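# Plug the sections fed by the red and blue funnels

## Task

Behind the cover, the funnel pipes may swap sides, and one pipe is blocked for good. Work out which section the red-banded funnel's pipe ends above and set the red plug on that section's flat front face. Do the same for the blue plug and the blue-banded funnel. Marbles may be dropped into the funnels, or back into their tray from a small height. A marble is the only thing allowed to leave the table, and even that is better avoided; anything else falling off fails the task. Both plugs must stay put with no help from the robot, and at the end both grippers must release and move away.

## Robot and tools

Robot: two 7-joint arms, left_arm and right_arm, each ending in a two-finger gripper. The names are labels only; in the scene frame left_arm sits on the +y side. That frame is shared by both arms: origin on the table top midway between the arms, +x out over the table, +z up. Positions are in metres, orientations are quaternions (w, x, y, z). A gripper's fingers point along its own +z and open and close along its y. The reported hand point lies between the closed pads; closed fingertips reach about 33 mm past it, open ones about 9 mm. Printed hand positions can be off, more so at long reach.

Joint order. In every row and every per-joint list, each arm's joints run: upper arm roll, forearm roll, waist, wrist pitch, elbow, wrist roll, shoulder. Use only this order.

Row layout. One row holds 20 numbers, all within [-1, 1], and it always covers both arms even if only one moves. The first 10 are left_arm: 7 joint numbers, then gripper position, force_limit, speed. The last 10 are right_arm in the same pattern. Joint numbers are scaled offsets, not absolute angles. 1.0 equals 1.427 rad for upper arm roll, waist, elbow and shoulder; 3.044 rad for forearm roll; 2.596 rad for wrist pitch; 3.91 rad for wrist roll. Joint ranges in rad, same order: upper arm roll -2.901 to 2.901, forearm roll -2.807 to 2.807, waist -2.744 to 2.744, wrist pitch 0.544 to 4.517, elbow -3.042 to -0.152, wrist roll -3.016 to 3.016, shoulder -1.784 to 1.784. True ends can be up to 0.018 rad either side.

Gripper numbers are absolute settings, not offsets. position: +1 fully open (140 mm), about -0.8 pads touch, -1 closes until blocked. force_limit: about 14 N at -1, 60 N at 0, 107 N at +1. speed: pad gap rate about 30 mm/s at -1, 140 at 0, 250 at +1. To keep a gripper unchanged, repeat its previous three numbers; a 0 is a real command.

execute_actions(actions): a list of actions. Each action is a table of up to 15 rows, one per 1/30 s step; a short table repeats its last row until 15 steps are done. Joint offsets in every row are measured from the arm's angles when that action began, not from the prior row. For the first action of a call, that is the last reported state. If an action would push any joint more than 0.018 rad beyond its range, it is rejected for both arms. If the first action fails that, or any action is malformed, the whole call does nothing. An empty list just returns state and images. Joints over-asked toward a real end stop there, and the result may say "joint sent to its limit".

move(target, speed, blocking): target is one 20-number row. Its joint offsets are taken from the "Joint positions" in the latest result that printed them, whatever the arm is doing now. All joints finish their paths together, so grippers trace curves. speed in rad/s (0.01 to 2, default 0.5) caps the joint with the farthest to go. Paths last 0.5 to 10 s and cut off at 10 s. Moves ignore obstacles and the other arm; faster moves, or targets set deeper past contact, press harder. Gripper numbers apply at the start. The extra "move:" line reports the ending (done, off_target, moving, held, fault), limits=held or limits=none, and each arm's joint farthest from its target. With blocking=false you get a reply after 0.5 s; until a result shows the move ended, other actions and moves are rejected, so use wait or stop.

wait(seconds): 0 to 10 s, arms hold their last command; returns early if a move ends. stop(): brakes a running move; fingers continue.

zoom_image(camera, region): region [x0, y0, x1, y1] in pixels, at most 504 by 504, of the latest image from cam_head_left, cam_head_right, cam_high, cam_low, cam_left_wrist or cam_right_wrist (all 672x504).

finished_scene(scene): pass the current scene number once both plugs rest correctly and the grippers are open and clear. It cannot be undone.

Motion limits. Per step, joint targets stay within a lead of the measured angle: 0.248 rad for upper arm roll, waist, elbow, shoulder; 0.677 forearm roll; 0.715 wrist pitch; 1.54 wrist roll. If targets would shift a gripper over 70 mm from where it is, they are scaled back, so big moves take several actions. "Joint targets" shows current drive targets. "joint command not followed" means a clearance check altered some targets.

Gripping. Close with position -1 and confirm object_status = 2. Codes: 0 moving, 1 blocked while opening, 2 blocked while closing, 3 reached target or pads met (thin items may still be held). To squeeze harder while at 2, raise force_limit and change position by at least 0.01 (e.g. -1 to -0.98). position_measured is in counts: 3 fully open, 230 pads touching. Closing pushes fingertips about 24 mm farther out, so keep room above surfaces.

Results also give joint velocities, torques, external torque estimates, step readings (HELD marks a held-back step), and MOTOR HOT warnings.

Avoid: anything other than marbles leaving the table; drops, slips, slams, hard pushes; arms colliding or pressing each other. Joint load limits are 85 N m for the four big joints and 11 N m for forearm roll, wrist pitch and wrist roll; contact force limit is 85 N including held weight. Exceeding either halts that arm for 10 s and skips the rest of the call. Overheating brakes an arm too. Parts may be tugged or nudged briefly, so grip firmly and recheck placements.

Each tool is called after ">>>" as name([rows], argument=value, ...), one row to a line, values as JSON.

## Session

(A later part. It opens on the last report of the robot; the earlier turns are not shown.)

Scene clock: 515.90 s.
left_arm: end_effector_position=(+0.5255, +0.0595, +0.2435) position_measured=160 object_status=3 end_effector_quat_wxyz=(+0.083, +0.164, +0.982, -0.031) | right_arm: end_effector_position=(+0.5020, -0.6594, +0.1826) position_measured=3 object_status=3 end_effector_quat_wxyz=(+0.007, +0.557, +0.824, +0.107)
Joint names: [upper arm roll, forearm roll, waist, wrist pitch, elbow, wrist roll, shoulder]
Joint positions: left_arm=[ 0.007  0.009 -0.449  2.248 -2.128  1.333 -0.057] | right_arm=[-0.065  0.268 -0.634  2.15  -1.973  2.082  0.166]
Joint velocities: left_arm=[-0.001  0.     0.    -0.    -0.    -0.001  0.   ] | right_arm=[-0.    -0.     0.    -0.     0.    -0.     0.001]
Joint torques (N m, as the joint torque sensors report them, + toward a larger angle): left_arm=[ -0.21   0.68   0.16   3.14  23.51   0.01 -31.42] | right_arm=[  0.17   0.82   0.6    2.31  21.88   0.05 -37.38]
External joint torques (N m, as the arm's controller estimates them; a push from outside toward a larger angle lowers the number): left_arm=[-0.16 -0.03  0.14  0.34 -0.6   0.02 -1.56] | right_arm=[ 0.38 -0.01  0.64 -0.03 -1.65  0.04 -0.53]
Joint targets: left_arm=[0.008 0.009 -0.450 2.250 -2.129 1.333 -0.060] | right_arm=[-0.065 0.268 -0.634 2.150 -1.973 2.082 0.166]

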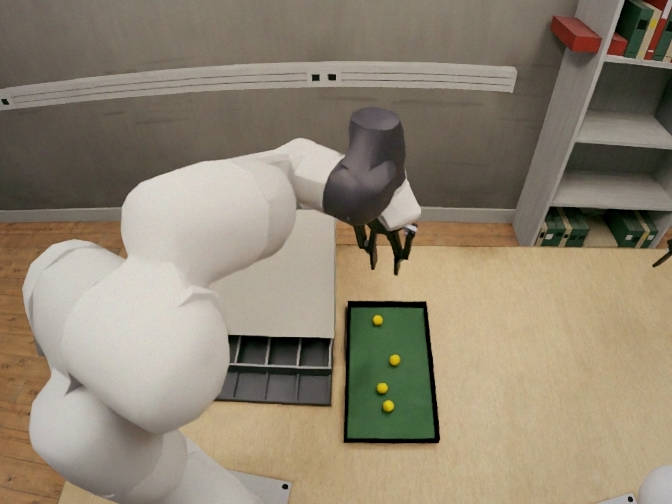

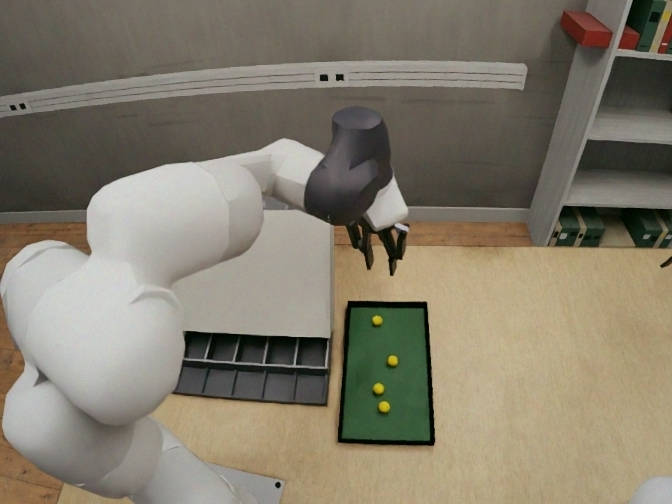

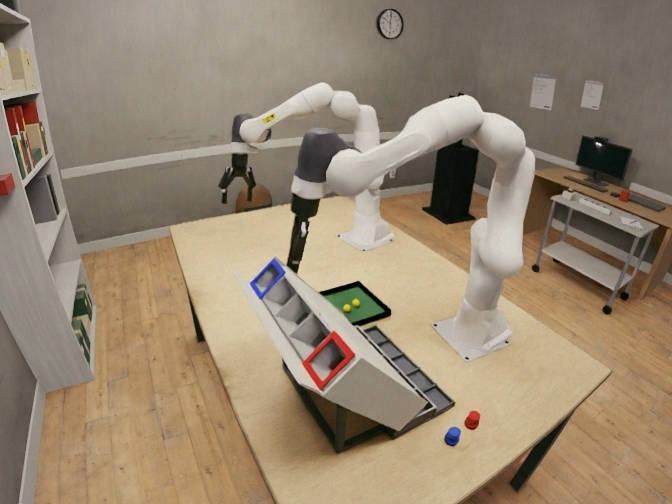

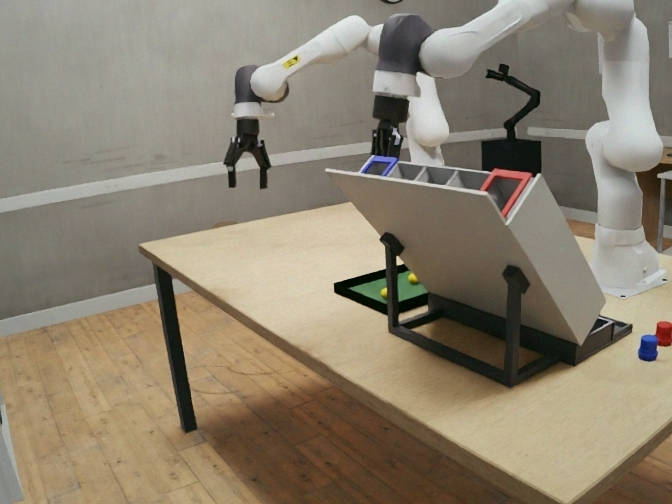

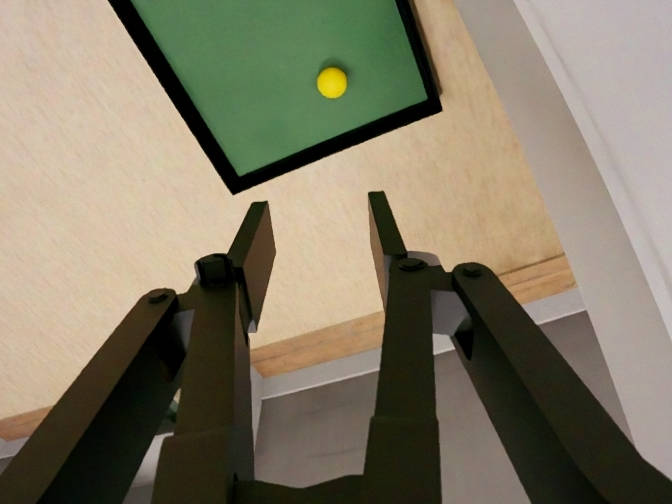

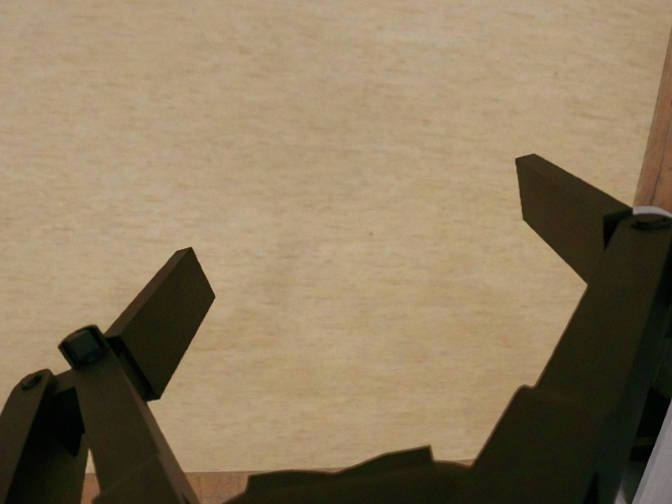

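>>> execute_actions(actions=[])

>>> zoom_image(camera="cam_head_right", region=[130, 310, 350, 420])

>>> zoom_image(camera="cam_high", region=[230, 240, 470, 450])

Scene clock: 528.47 s.
left_arm: end_effector_position=(+0.5255, +0.0596, +0.2436) position_measured=160 object_status=3 end_effector_quat_wxyz=(+0.083, +0.164, +0.982, -0.031) | right_arm: end_effector_position=(+0.5020, -0.6594, +0.1826) position_measured=3 object_status=3 end_effector_quat_wxyz=(+0.007, +0.557, +0.824, +0.107)
Joint names: [upper arm roll, forearm roll, waist, wrist pitch, elbow, wrist roll, shoulder]
Joint positions: left_arm=[ 0.007  0.009 -0.449  2.248 -2.128  1.333 -0.057] | right_arm=[-0.065  0.268 -0.634  2.15  -1.973  2.082  0.166]
Joint velocities: left_arm=[ 0.002 -0.    -0.001 -0.     0.001 -0.     0.   ] | right_arm=[ 0.     0.    -0.001 -0.    -0.002 -0.001 -0.001]
Joint torques (N m, as the joint torque sensors report them, + toward a larger angle): left_arm=[  0.05   0.61   0.07   3.07  23.29  -0.07 -31.01] | right_arm=[ -0.4    0.88   0.59   2.3   22.07   0.04 -37.58]
External joint torques (N m, as the arm's controller estimates them; a push from outside toward a larger angle lowers the number): left_arm=[ 0.07 -0.1   0.03  0.25 -0.92 -0.06 -1.06] | right_arm=[-0.22  0.05  0.61 -0.04 -1.41  0.03 -0.72]
Joint targets: left_arm=[0.008 0.009 -0.450 2.250 -2.129 1.333 -0.060] | right_arm=[-0.065 0.268 -0.634 2.150 -1.973 2.082 0.166]

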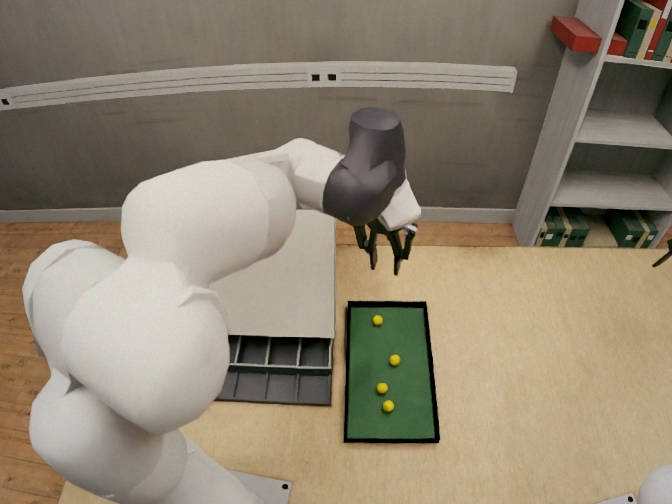

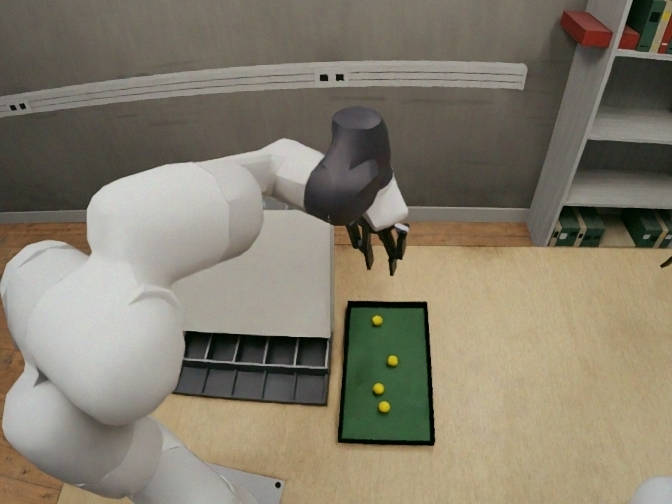

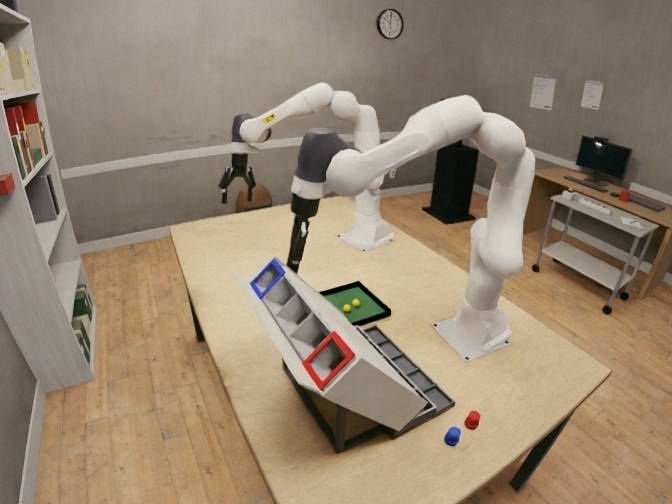

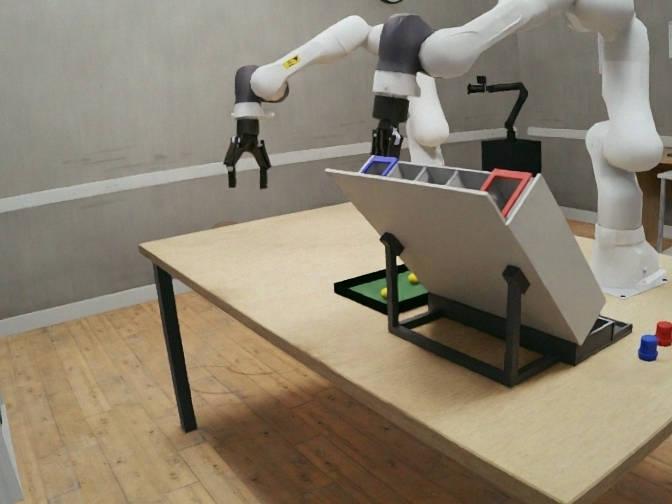

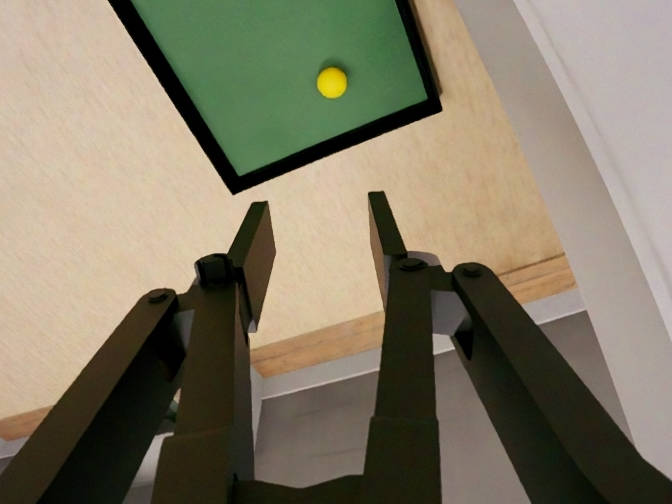

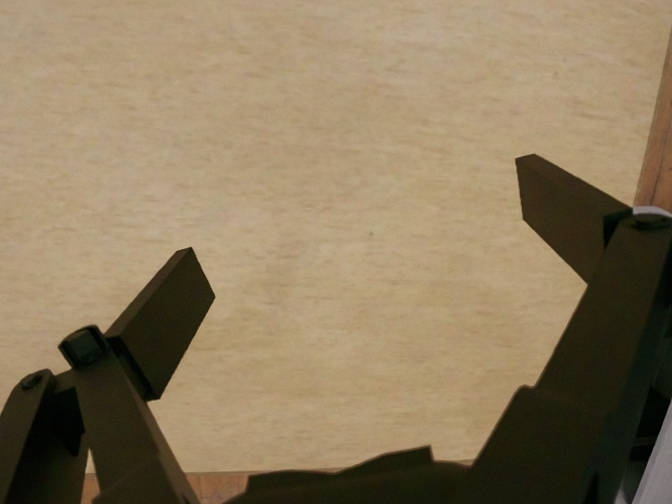

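Region (130, 310, 350, 420) of cam_head_right's 672x504 image, scaled by 2.291, with more detail than that image has.

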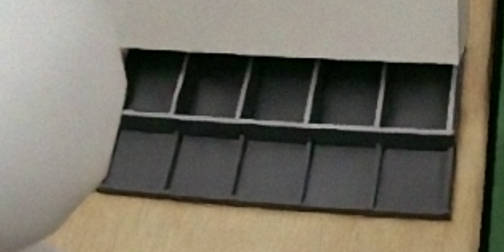

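Region (230, 240, 470, 450) of cam_high's 672x504 image, scaled by 2.100, with more detail than that image has; it fills the top 441 rows of this view, and the rest is white.

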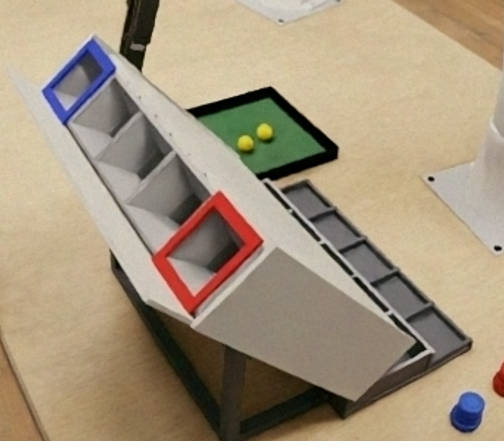

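>>> execute_actions([
  [[0,0,0,0.0024,0,0,0.0033,-0.25,0,0.5,0,0,0,0,0,0,0,1,-0.5,0],[0,0,0,0.0079,-0.0005,0,0.0127,-0.25,0,0.5,0,0,0,0,0,0,0,1,-0.5,0],[0,0,0,0.0157,-0.001,0,0.0272,-0.25,0,0.5,0,0,0,0,0,0,0,1,-0.5,0],[0,0,0,0.0252,-0.0015,0,0.0459,-0.25,0,0.5,0,0,0,0,0,0,0,1,-0.5,0],[0,0,0,0.0354,-0.002,0,0.0678,-0.25,0,0.5,0,0,0,0,0,0,0,1,-0.5,0],[0,0,0,0.0456,-0.0025,0,0.0920,-0.25,0,0.5,0,0,0,0,0,0,0,1,-0.5,0],[0,0,0,0.0558,-0.003,0,0.1177,-0.25,0,0.5,0,0,0,0,0,0,0,1,-0.5,0],[0,0,0,0.0652,-0.0035,0,0.1437,-0.25,0,0.5,0,0,0,0,0,0,0,1,-0.5,0],[0,0,0,0.0739,-0.0035,0,0.1694,-0.25,0,0.5,0,0,0,0,0,0,0,1,-0.5,0],[0,0,0,0.0817,-0.0035,0,0.1936,-0.25,0,0.5,0,0,0,0,0,0,0,1,-0.5,0],[0,0,0,0.0880,-0.0035,0,0.2156,-0.25,0,0.5,0,0,0,0,0,0,0,1,-0.5,0],[0,0,0,0.0927,-0.0035,0,0.2342,-0.25,0,0.5,0,0,0,0,0,0,0,1,-0.5,0],[0,0,0,0.0943,-0.0035,0,0.2487,-0.25,0,0.5,0,0,0,0,0,0,0,1,-0.5,0],[0,0,0,0.0912,-0.0035,0,0.2581,-0.25,0,0.5,0,0,0,0,0,0,0,1,-0.5,0],[0,0,0,0.0786,-0.0035,0,0.2614,-1,0,-0.5,0,0,0,0,0,0,0,1,-0.5,0]],
])

>>> execute_actions(actions=[])

Scene clock: 557.27 s.
left_arm: end_effector_position=(+0.5189, +0.0637, +0.0603) position_measured=160 object_status=0 end_effector_quat_wxyz=(+0.007, +0.166, +0.986, +0.001) | right_arm: end_effector_position=(+0.5020, -0.6594, +0.1826) position_measured=3 object_status=3 end_effector_quat_wxyz=(+0.007, +0.557, +0.824, +0.107)
Joint names: [upper arm roll, forearm roll, waist, wrist pitch, elbow, wrist roll, shoulder]
Joint positions: left_arm=[ 0.007  0.009 -0.449  2.436 -2.135  1.333  0.289] | right_arm=[-0.065  0.268 -0.634  2.15  -1.973  2.082  0.166]
Joint velocities: left_arm=[-0.     0.001 -0.001  0.055 -0.078 -0.002  0.58 ] | right_arm=[-0.001  0.    -0.    -0.     0.     0.001  0.   ]
Joint torques (N m, as the joint torque sensors report them, + toward a larger angle): left_arm=[  0.04   0.56   0.29   3.76  25.59  -0.05 -49.09] | right_arm=[  0.13   0.84   0.48   2.34  21.68   0.07 -37.54]
External joint torques (N m, as the arm's controller estimates them; a push from outside toward a larger angle lowers the number): left_arm=[-0.37  0.01  0.25  0.42 -0.96 -0.05  1.8 ] | right_arm=[ 0.35  0.01  0.54 -0.01 -1.89  0.05 -0.63]
Joint targets: left_arm=[0.007 0.009 -0.449 2.452 -2.133 1.333 0.316] | right_arm=[-0.065 0.268 -0.634 2.150 -1.973 2.082 0.166]
Step readings (joint positions):
0: left_arm=[0.007 0.009 -0.449 2.248 -2.128 1.333 -0.057] | right_arm=[-0.065 0.268 -0.634 2.150 -1.973 2.082 0.166]
1: left_arm=[0.007 0.009 -0.449 2.249 -2.128 1.333 -0.057] | right_arm=[-0.065 0.268 -0.634 2.150 -1.973 2.082 0.166]
2: left_arm=[0.007 0.009 -0.449 2.252 -2.128 1.333 -0.055] | right_arm=[-0.065 0.268 -0.634 2.150 -1.973 2.082 0.166]
4: left_arm=[0.007 0.009 -0.449 2.268 -2.126 1.333 -0.039] | right_arm=[-0.065 0.268 -0.634 2.150 -1.973 2.082 0.166]
8: left_arm=[0.007 0.009 -0.449 2.332 -2.124 1.333 0.061] | right_arm=[-0.065 0.268 -0.634 2.150 -1.973 2.082 0.166]
15: Joint positions above

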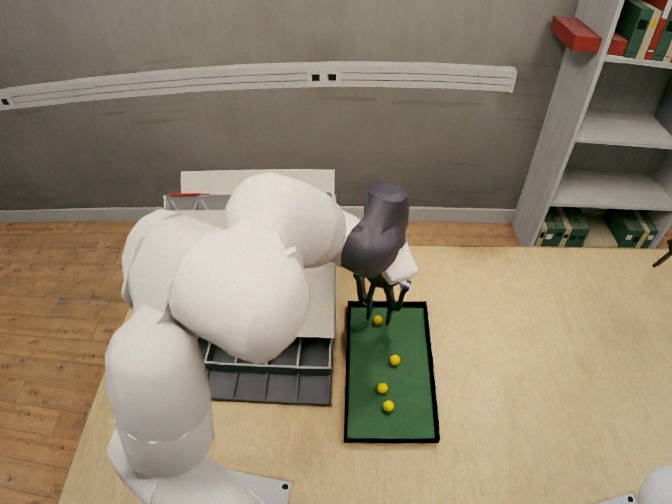

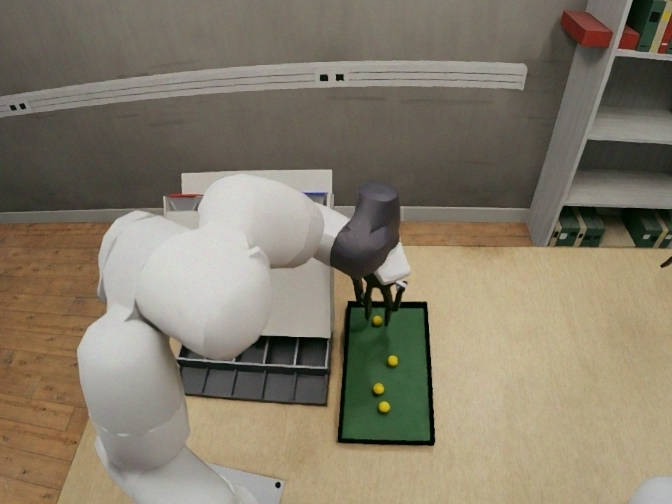

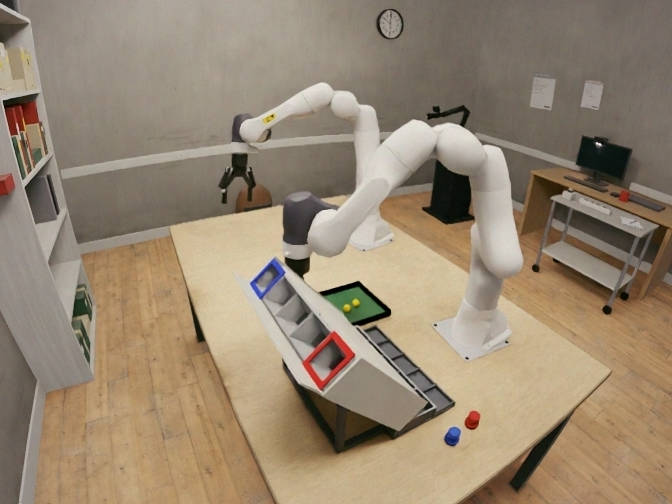

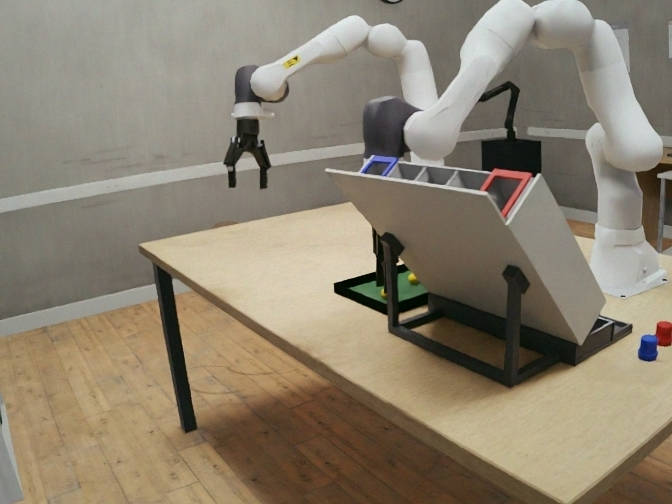

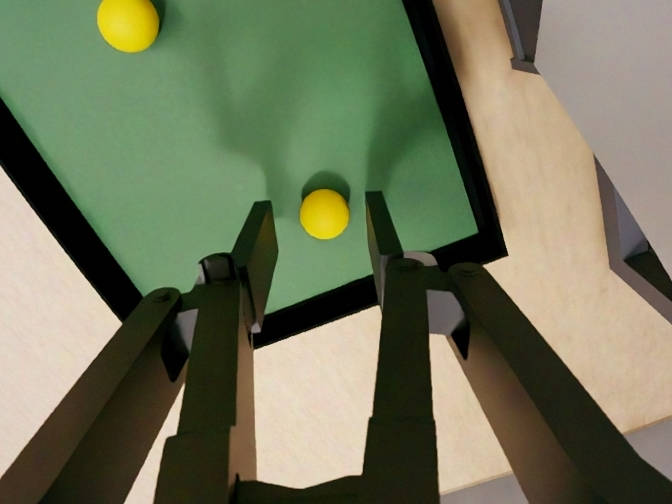

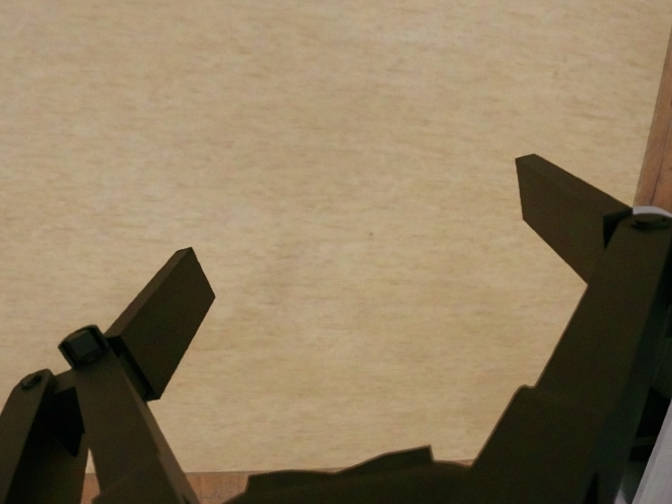

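Scene clock: 557.27 s.
left_arm: end_effector_position=(+0.5189, +0.0637, +0.0603) position_measured=160 object_status=0 end_effector_quat_wxyz=(+0.007, +0.166, +0.986, +0.001) | right_arm: end_effector_position=(+0.5020, -0.6594, +0.1826) position_measured=3 object_status=3 end_effector_quat_wxyz=(+0.007, +0.557, +0.824, +0.107)
Joint names: [upper arm roll, forearm roll, waist, wrist pitch, elbow, wrist roll, shoulder]
Joint positions: left_arm=[ 0.007  0.009 -0.449  2.436 -2.135  1.333  0.289] | right_arm=[-0.065  0.268 -0.634  2.15  -1.973  2.082  0.166]
Joint velocities: left_arm=[-0.     0.001 -0.001  0.055 -0.078 -0.002  0.58 ] | right_arm=[-0.001  0.    -0.    -0.     0.     0.001  0.   ]
Joint torques (N m, as the joint torque sensors report them, + toward a larger angle): left_arm=[  0.04   0.56   0.29   3.76  25.59  -0.05 -49.09] | right_arm=[  0.13   0.84   0.48   2.34  21.68   0.07 -37.54]
External joint torques (N m, as the arm's controller estimates them; a push from outside toward a larger angle lowers the number): left_arm=[-0.37  0.01  0.25  0.42 -0.96 -0.05  1.8 ] | right_arm=[ 0.35  0.01  0.54 -0.01 -1.89  0.05 -0.63]
Joint targets: left_arm=[0.007 0.009 -0.449 2.452 -2.133 1.333 0.316] | right_arm=[-0.065 0.268 -0.634 2.150 -1.973 2.082 0.166]

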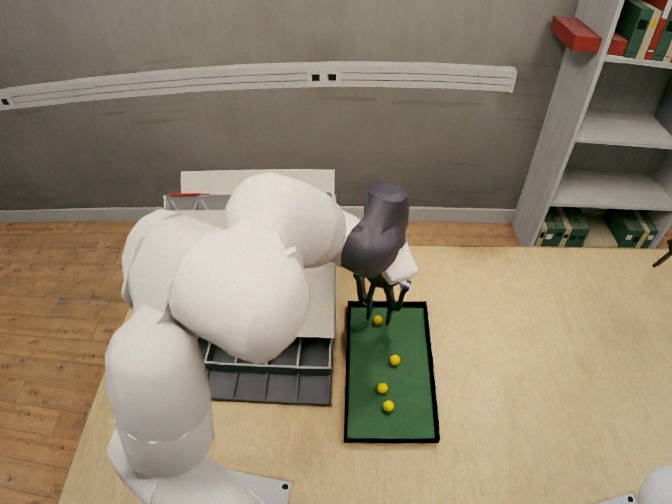

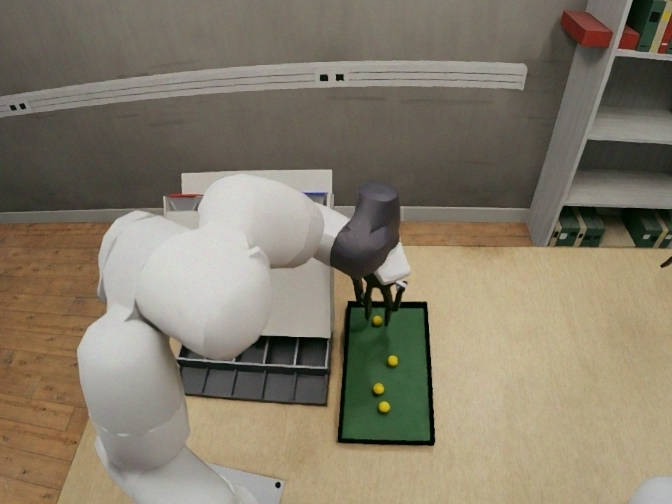

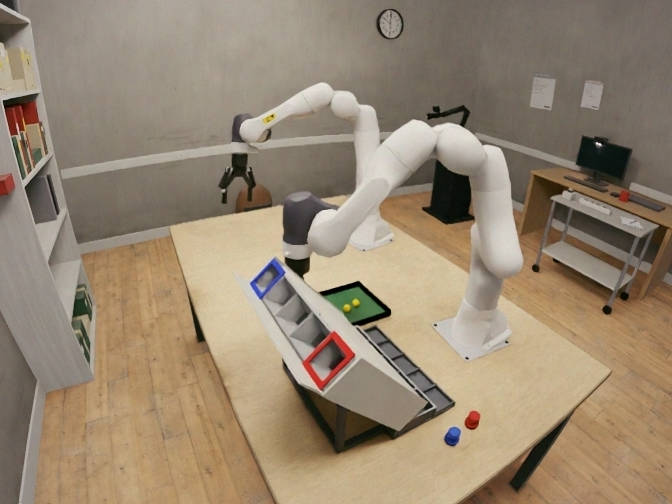

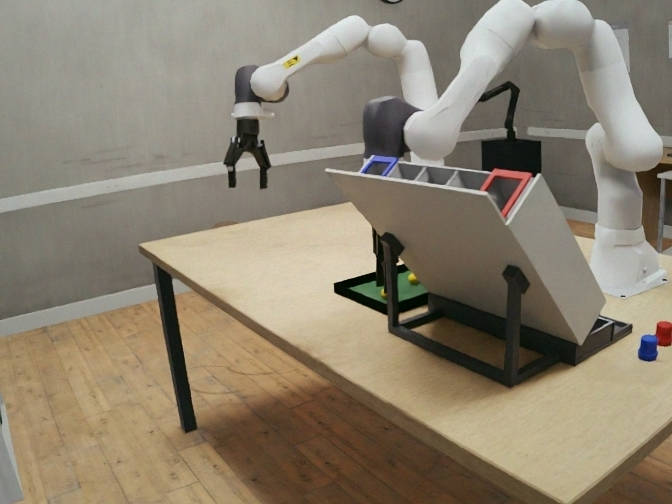

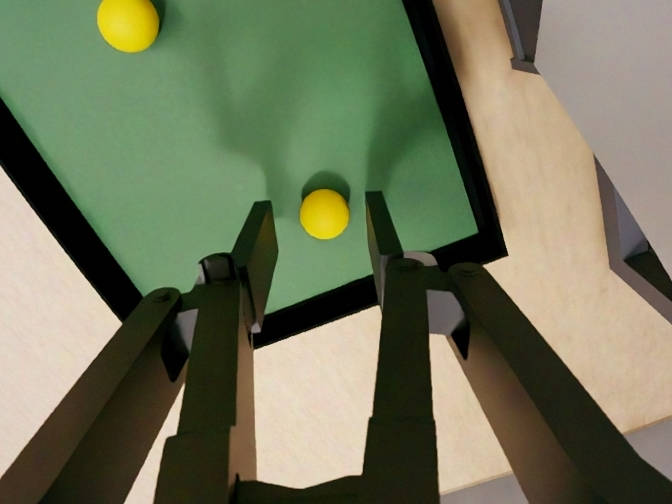

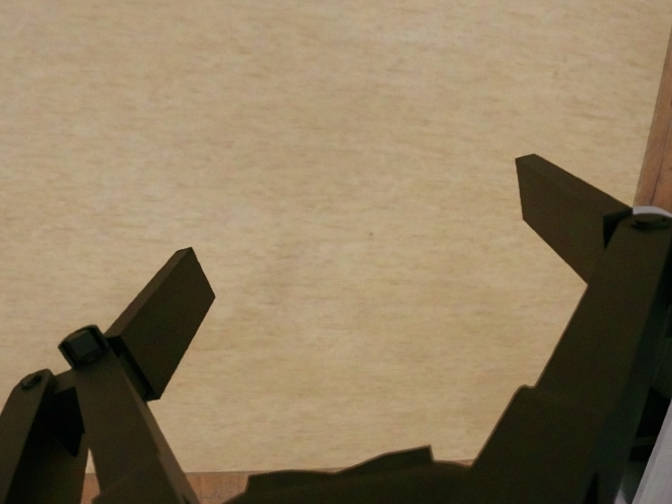

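>>> execute_actions(actions=[])

Scene clock: 559.00 s.
left_arm: end_effector_position=(+0.5154, +0.0659, +0.0444) position_measured=199 object_status=2 end_effector_quat_wxyz=(+0.000, +0.166, +0.986, +0.004) | right_arm: end_effector_position=(+0.5020, -0.6594, +0.1826) position_measured=3 object_status=3 end_effector_quat_wxyz=(+0.007, +0.557, +0.824, +0.107)
Joint names: [upper arm roll, forearm roll, waist, wrist pitch, elbow, wrist roll, shoulder]
Joint positions: left_arm=[ 0.007  0.009 -0.449  2.45  -2.135  1.333  0.318] | right_arm=[-0.065  0.268 -0.634  2.15  -1.973  2.082  0.166]
Joint velocities: left_arm=[ 0.001 -0.001 -0.     0.001 -0.001  0.002  0.001] | right_arm=[ 0.    -0.    -0.    -0.001 -0.     0.    -0.   ]
Joint torques (N m, as the joint torque sensors report them, + toward a larger angle): left_arm=[ -0.02   0.52   0.02   2.75  21.91   0.06 -40.13] | right_arm=[ -0.11   0.88   0.62   2.29  21.7   -0.02 -37.47]
External joint torques (N m, as the arm's controller estimates them; a push from outside toward a larger angle lowers the number): left_arm=[-0.31  0.01  0.1   0.35  1.6   0.06 -1.67] | right_arm=[ 0.08  0.05  0.64 -0.06 -1.87 -0.04 -0.52]
Joint targets: left_arm=[0.007 0.009 -0.449 2.452 -2.133 1.333 0.316] | right_arm=[-0.065 0.268 -0.634 2.150 -1.973 2.082 0.166]

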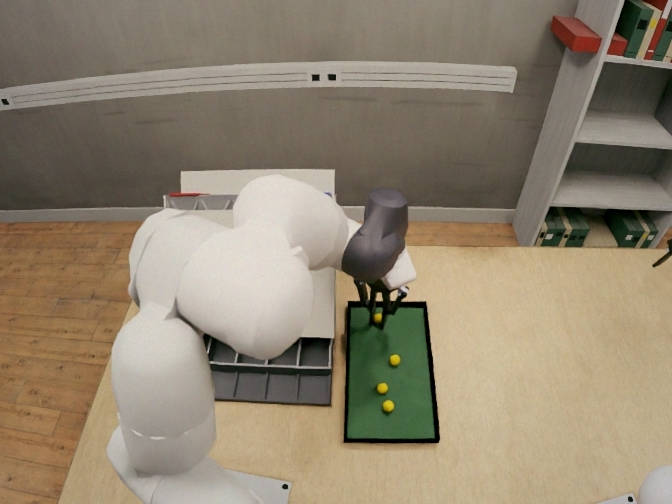

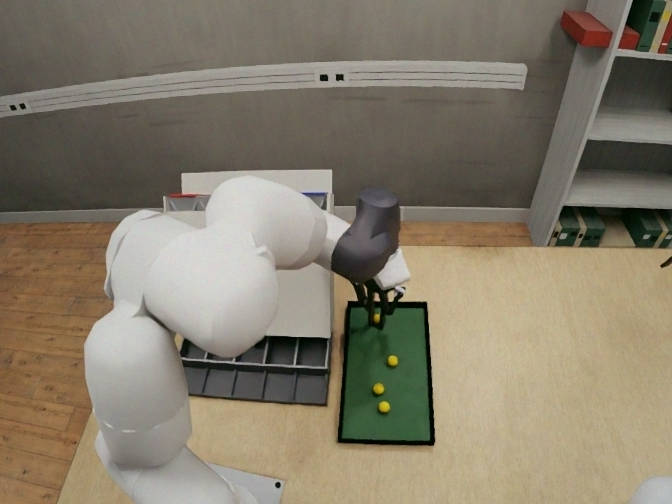

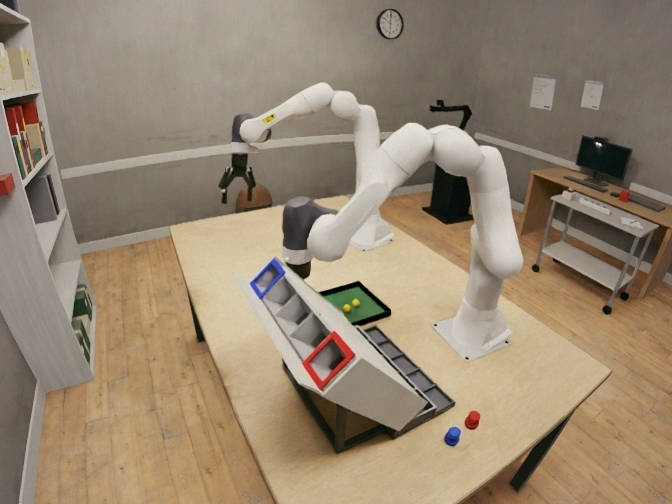

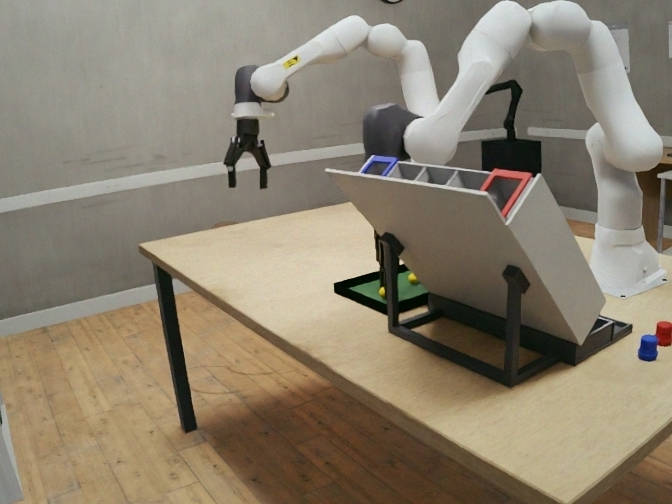

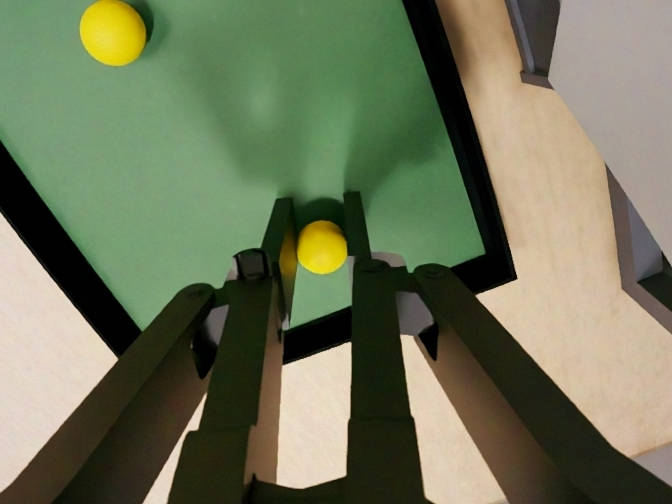

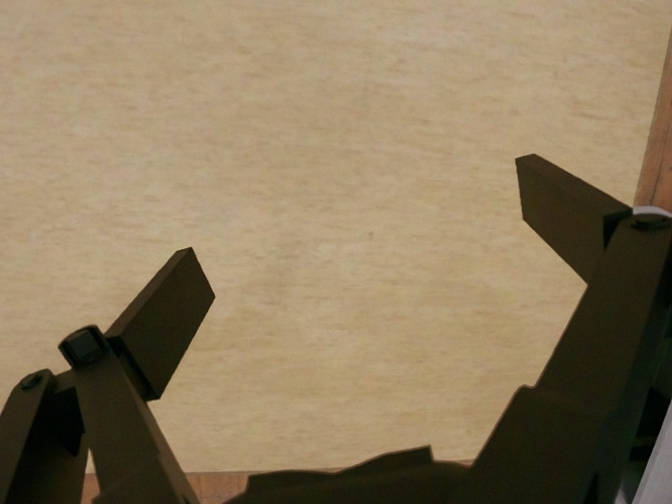

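>>> execute_actions([
  [[0,0,0,-0.005,0,0,-0.0015,-1,0,-0.5,0,0,0,0,0,0,0,1,-0.5,0],[0,0,0,-0.010,0,0,-0.0061,-1,0,-0.5,0,0,0,0,0,0,0,1,-0.5,0],[0,0,0,-0.015,0,0,-0.0137,-1,0,-0.5,0,0,0,0,0,0,0,1,-0.5,0],[0,0,0,-0.020,0,0,-0.0242,-1,0,-0.5,0,0,0,0,0,0,0,1,-0.5,0],[0,0,0,-0.025,0,0,-0.0379,-1,0,-0.5,0,0,0,0,0,0,0,1,-0.5,0],[0,0,0,-0.030,0,0,-0.0546,-1,0,-0.5,0,0,0,0,0,0,0,1,-0.5,0],[0,0,0,-0.030,0,0,-0.0727,-1,0,-0.5,0,0,0,0,0,0,0,1,-0.5,0],[0,0,0,-0.030,0,0,-0.0910,-1,0,-0.5,0,0,0,0,0,0,0,1,-0.5,0],[0,0,0,-0.030,0,0,-0.1092,-1,0,-0.5,0,0,0,0,0,0,0,1,-0.5,0],[0,0,0,-0.030,0,0,-0.1273,-1,0,-0.5,0,0,0,0,0,0,0,1,-0.5,0],[0,0,0,-0.030,0,0,-0.1456,-1,0,-0.5,0,0,0,0,0,0,0,1,-0.5,0],[0,0,0,-0.030,0,0,-0.1637,-1,0,-0.5,0,0,0,0,0,0,0,1,-0.5,0],[0,0,0,-0.030,0,0,-0.1819,-1,0,-0.5,0,0,0,0,0,0,0,1,-0.5,0],[0,0,0,-0.030,0,0,-0.2001,-1,0,-0.5,0,0,0,0,0,0,0,1,-0.5,0],[0,0,0,-0.030,0,0,-0.2183,-1,0,-0.5,0,0,0,0,0,0,0,1,-0.5,0]],
  [[0,0,0,-0.0036,0,0,-0.0637,-1,0,-0.5,0,0,0,0,0,0,0,1,-0.5,0],[0,0,0.0013,-0.0036,0,0,-0.0819,-1,0,-0.5,0,0,0,0,0,0,0,1,-0.5,0],[0,0,0.0051,-0.0036,0,0,-0.1001,-1,0,-0.5,0,0,0,0,0,0,0,1,-0.5,0],[0,0,0.0113,-0.0036,0,0,-0.1183,-1,0,-0.5,0,0,0,0,0,0,0,1,-0.5,0],[0,0,0.0195,-0.0036,0,0,-0.1364,-1,0,-0.5,0,0,0,0,0,0,0,1,-0.5,0],[0,0,0.0296,-0.0036,0,0,-0.1547,-1,0,-0.5,0,0,0,0,0,0,0,1,-0.5,0],[0,0,0.0413,-0.0036,0,0,-0.1728,-1,0,-0.5,0,0,0,0,0,0,0,1,-0.5,0],[0,0,0.0546,-0.0036,0,0,-0.1910,-1,0,-0.5,0,0,0,0,0,0,0,1,-0.5,0],[0,0,0.0691,-0.0036,0,0,-0.2088,-1,0,-0.5,0,0,0,0,0,0,0,1,-0.5,0],[0,0,0.0846,-0.0036,0,0,-0.2240,-1,0,-0.5,0,0,0,0,0,0,0,1,-0.5,0],[0,0,0.1010,-0.0036,0,0,-0.2361,-1,0,-0.5,0,0,0,0,0,0,0,1,-0.5,0],[0,0,0.1179,-0.0036,0,0,-0.2452,-1,0,-0.5,0,0,0,0,0,0,0,1,-0.5,0],[0,0,0.1354,-0.0036,0,0,-0.2512,-1,0,-0.5,0,0,0,0,0,0,0,1,-0.5,0],[0,0,0.1530,-0.0036,0,0,-0.2543,-1,0,-0.5,0,0,0,0,0,0,0,1,-0.5,0],[0,0,0.1706,-0.0036,0,0,-0.2547,-1,0,-0.5,0,0,0,0,0,0,0,1,-0.5,0]],
  [[0,0,0.0580,0,0,0,-0.0056,-1,0,-0.5,0,0,0,0,0,0,0,1,-0.5,0],[0,0,0.0749,0,0,0,-0.0056,-1,0,-0.5,0,0,0,0,0,0,0,1,-0.5,0],[0,0,0.0913,0,0,0,-0.0056,-1,0,-0.5,0,0,0,0,0,0,0,1,-0.5,0],[0,0,0.1068,0,0,0,-0.0056,-1,0,-0.5,0,0,0,0,0,0,0,1,-0.5,0],[0,0,0.1213,0,0,0,-0.0056,-1,0,-0.5,0,0,0,0,0,0,0,1,-0.5,0],[0,0,0.1345,0,0,0,-0.0056,-1,0,-0.5,0,0,0,0,0,0,0,1,-0.5,0],[0,0,0.1463,0,0,0,-0.0048,-1,0,-0.5,0,0,0,0,0,0,0,1,-0.5,0],[0,0,0.1564,0,0,0,-0.0026,-1,0,-0.5,0,0,0,0,0,0,0,1,-0.5,0],[0,0,0.1646,0,0,0,0.0005,-1,0,-0.5,0,0,0,0,0,0,0,1,-0.5,0],[0,0,0.1708,0,0,0,0.0040,-1,0,-0.5,0,0,0,0,0,0,0,1,-0.5,0],[0,0,0.1746,0,0,0,0.0076,-1,0,-0.5,0,0,0,0,0,0,0,1,-0.5,0],[0,0,0.1759,0,0,0,0.0107,-1,0,-0.5,0,0,0,0,0,0,0,1,-0.5,0],[0,0,0.1759,0,0,0,0.0129,-1,0,-0.5,0,0,0,0,0,0,0,1,-0.5,0],[0,0,0.1759,0,0,0,0.0137,-1,0,-0.5,0,0,0,0,0,0,0,1,-0.5,0],[0,0,0.1759,0,0,0,0.0137,-0.25,0,0.5,0,0,0,0,0,0,0,1,-0.5,0]],
])

Scene clock: 648.63 s.
left_arm: end_effector_position=(+0.6458, +0.2936, +0.3971) position_measured=199 object_status=0 end_effector_quat_wxyz=(+0.252, -0.052, +0.965, -0.044) | right_arm: end_effector_position=(+0.5020, -0.6594, +0.1826) position_measured=3 object_status=3 end_effector_quat_wxyz=(+0.007, +0.557, +0.824, +0.107)
Joint names: [upper arm roll, forearm roll, waist, wrist pitch, elbow, wrist roll, shoulder]
Joint positions: left_arm=[ 0.01   0.009 -0.014  2.375 -2.132  1.333 -0.275] | right_arm=[-0.065  0.268 -0.634  2.15  -1.973  2.082  0.166]
Joint velocities: left_arm=[-0.003 -0.001  0.043  0.    -0.014  0.002  0.087] | right_arm=[ 0.    -0.001 -0.001 -0.    -0.     0.001  0.001]
Joint torques (N m, as the joint torque sensors report them, + toward a larger angle): left_arm=[ -3.01   0.64   1.18   3.19  25.43  -0.02 -24.82] | right_arm=[ -0.19   0.83   0.58   2.25  21.89   0.09 -37.64]
External joint torques (N m, as the arm's controller estimates them; a push from outside toward a larger angle lowers the number): left_arm=[-1.23 -0.11  2.45 -0.27 -0.82 -0.01  0.48] | right_arm=[-0.01  0.    0.58 -0.09 -1.64  0.08 -0.75]
External joint torques at the end of the 1st action: left_arm=[-0.01  0.   -0.1  -0.53  1.61  0.06 -2.04] | right_arm=[-0.15  0.03  0.31 -0.04 -1.5   0.03 -0.94]
External joint torques at the end of the 2nd action: left_arm=[-0.32 -0.11  1.88  0.19  2.27 -0.05 -0.27] | right_arm=[ 0.08  0.01  0.9  -0.09 -1.65  0.05 -0.74]
Joint targets: left_arm=[0.006 0.009 -0.010 2.375 -2.133 1.333 -0.269] | right_arm=[-0.065 0.268 -0.634 2.150 -1.973 2.082 0.166]
Step readings (joint positions; steps 1 to 15: 1st action; 16 to 30: 2nd action; 31 to 45: 3rd action):
0: left_arm=[0.007 0.009 -0.449 2.450 -2.135 1.333 0.318] | right_arm=[-0.065 0.268 -0.634 2.150 -1.973 2.082 0.166]
1: left_arm=[0.007 0.009 -0.449 2.449 -2.135 1.333 0.318] | right_arm=[-0.065 0.268 -0.634 2.150 -1.973 2.082 0.166]
2: left_arm=[0.007 0.009 -0.449 2.445 -2.135 1.333 0.317] | right_arm=[-0.065 0.268 -0.634 2.150 -1.973 2.082 0.166]
4: left_arm=[0.007 0.009 -0.449 2.432 -2.137 1.333 0.310] | right_arm=[-0.065 0.268 -0.634 2.150 -1.973 2.082 0.166]
8: left_arm=[0.007 0.009 -0.449 2.400 -2.140 1.333 0.250] | right_arm=[-0.065 0.268 -0.634 2.150 -1.973 2.082 0.166]
15: left_arm=[0.007 0.009 -0.449 2.381 -2.137 1.333 0.065] | right_arm=[-0.065 0.268 -0.634 2.150 -1.973 2.082 0.166]
16: left_arm=[0.007 0.009 -0.449 2.379 -2.137 1.333 0.038] | right_arm=[-0.065 0.268 -0.634 2.150 -1.973 2.082 0.166]
17: left_arm=[0.007 0.009 -0.449 2.378 -2.137 1.333 0.011] | right_arm=[-0.065 0.268 -0.634 2.150 -1.973 2.082 0.166]
19: left_arm=[0.006 0.009 -0.446 2.377 -2.137 1.333 -0.044] | right_arm=[-0.065 0.268 -0.634 2.150 -1.973 2.082 0.166]
23: left_arm=[0.003 0.009 -0.410 2.375 -2.137 1.333 -0.149] | right_arm=[-0.065 0.268 -0.634 2.150 -1.973 2.082 0.166]
30: left_arm=[0.006 0.009 -0.261 2.375 -2.133 1.333 -0.288] | right_arm=[-0.065 0.268 -0.634 2.150 -1.973 2.082 0.166]
31: left_arm=[0.006 0.009 -0.236 2.375 -2.132 1.333 -0.295] | right_arm=[-0.065 0.268 -0.634 2.150 -1.973 2.082 0.166]
32: left_arm=[0.006 0.009 -0.211 2.375 -2.131 1.333 -0.298] | right_arm=[-0.065 0.268 -0.634 2.150 -1.973 2.082 0.166]
34: left_arm=[0.007 0.009 -0.162 2.375 -2.131 1.333 -0.298] | right_arm=[-0.065 0.268 -0.634 2.150 -1.973 2.082 0.166]
38: left_arm=[0.008 0.009 -0.077 2.375 -2.131 1.333 -0.298] | right_arm=[-0.065 0.268 -0.634 2.150 -1.973 2.082 0.166]
45: Joint positions above

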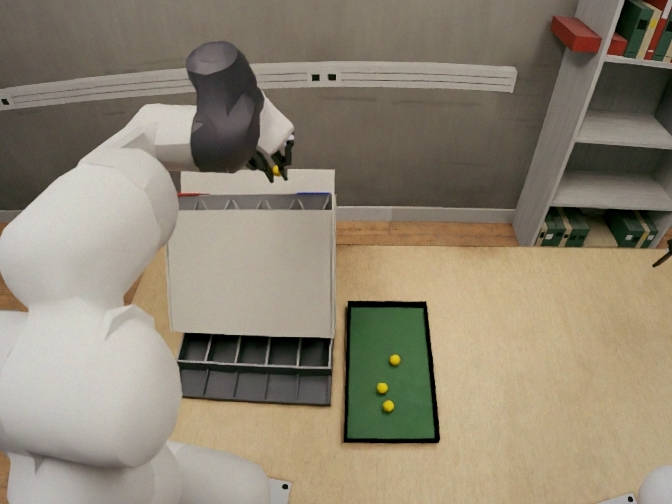

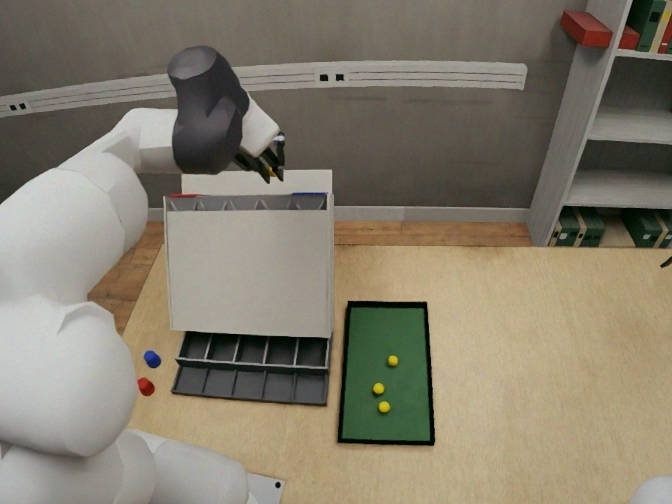

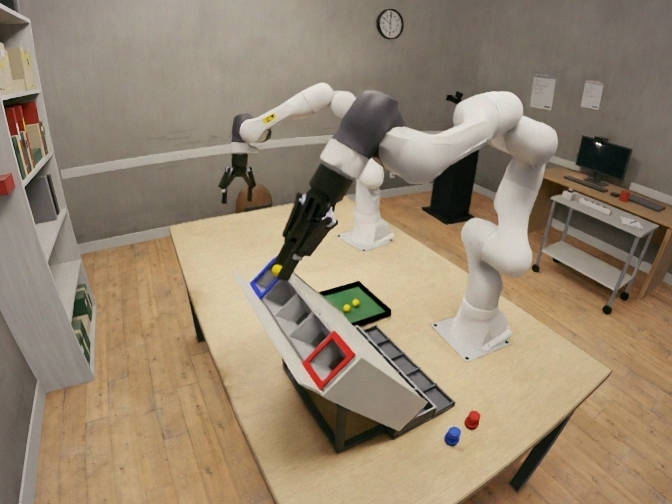

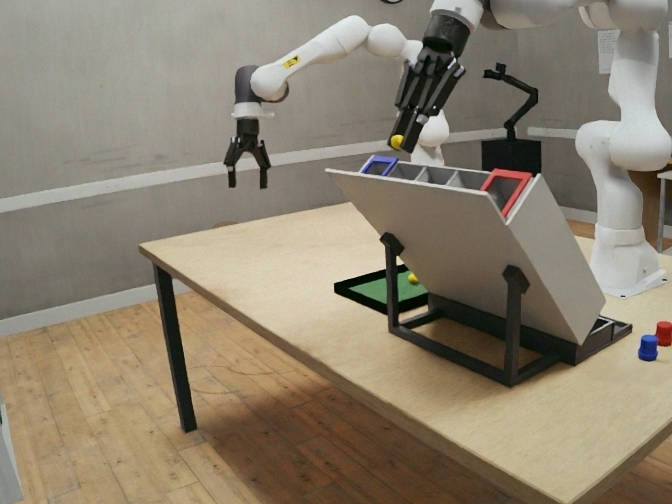

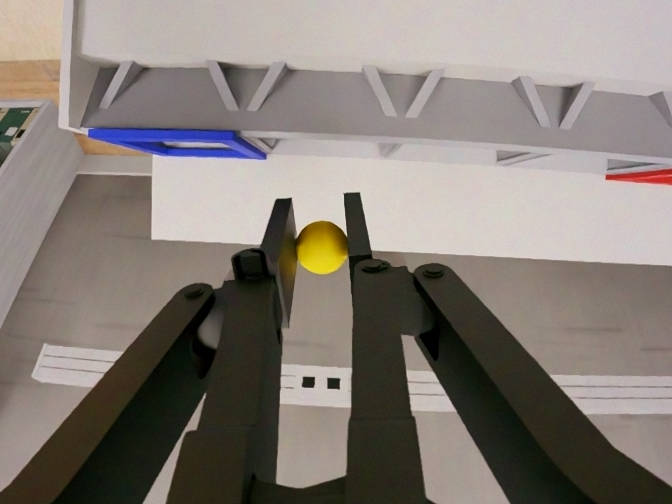

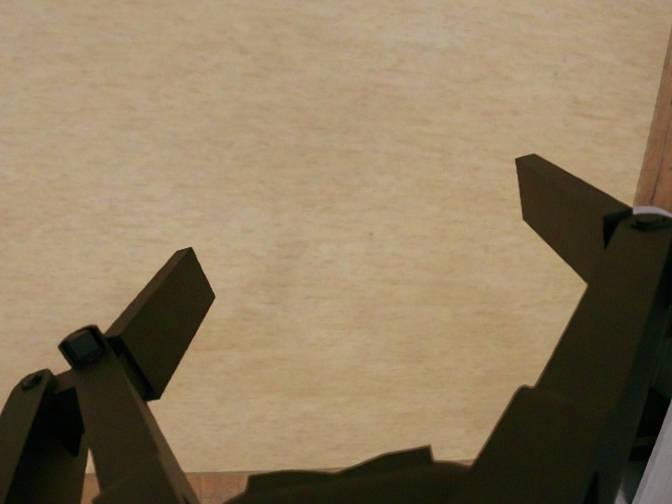

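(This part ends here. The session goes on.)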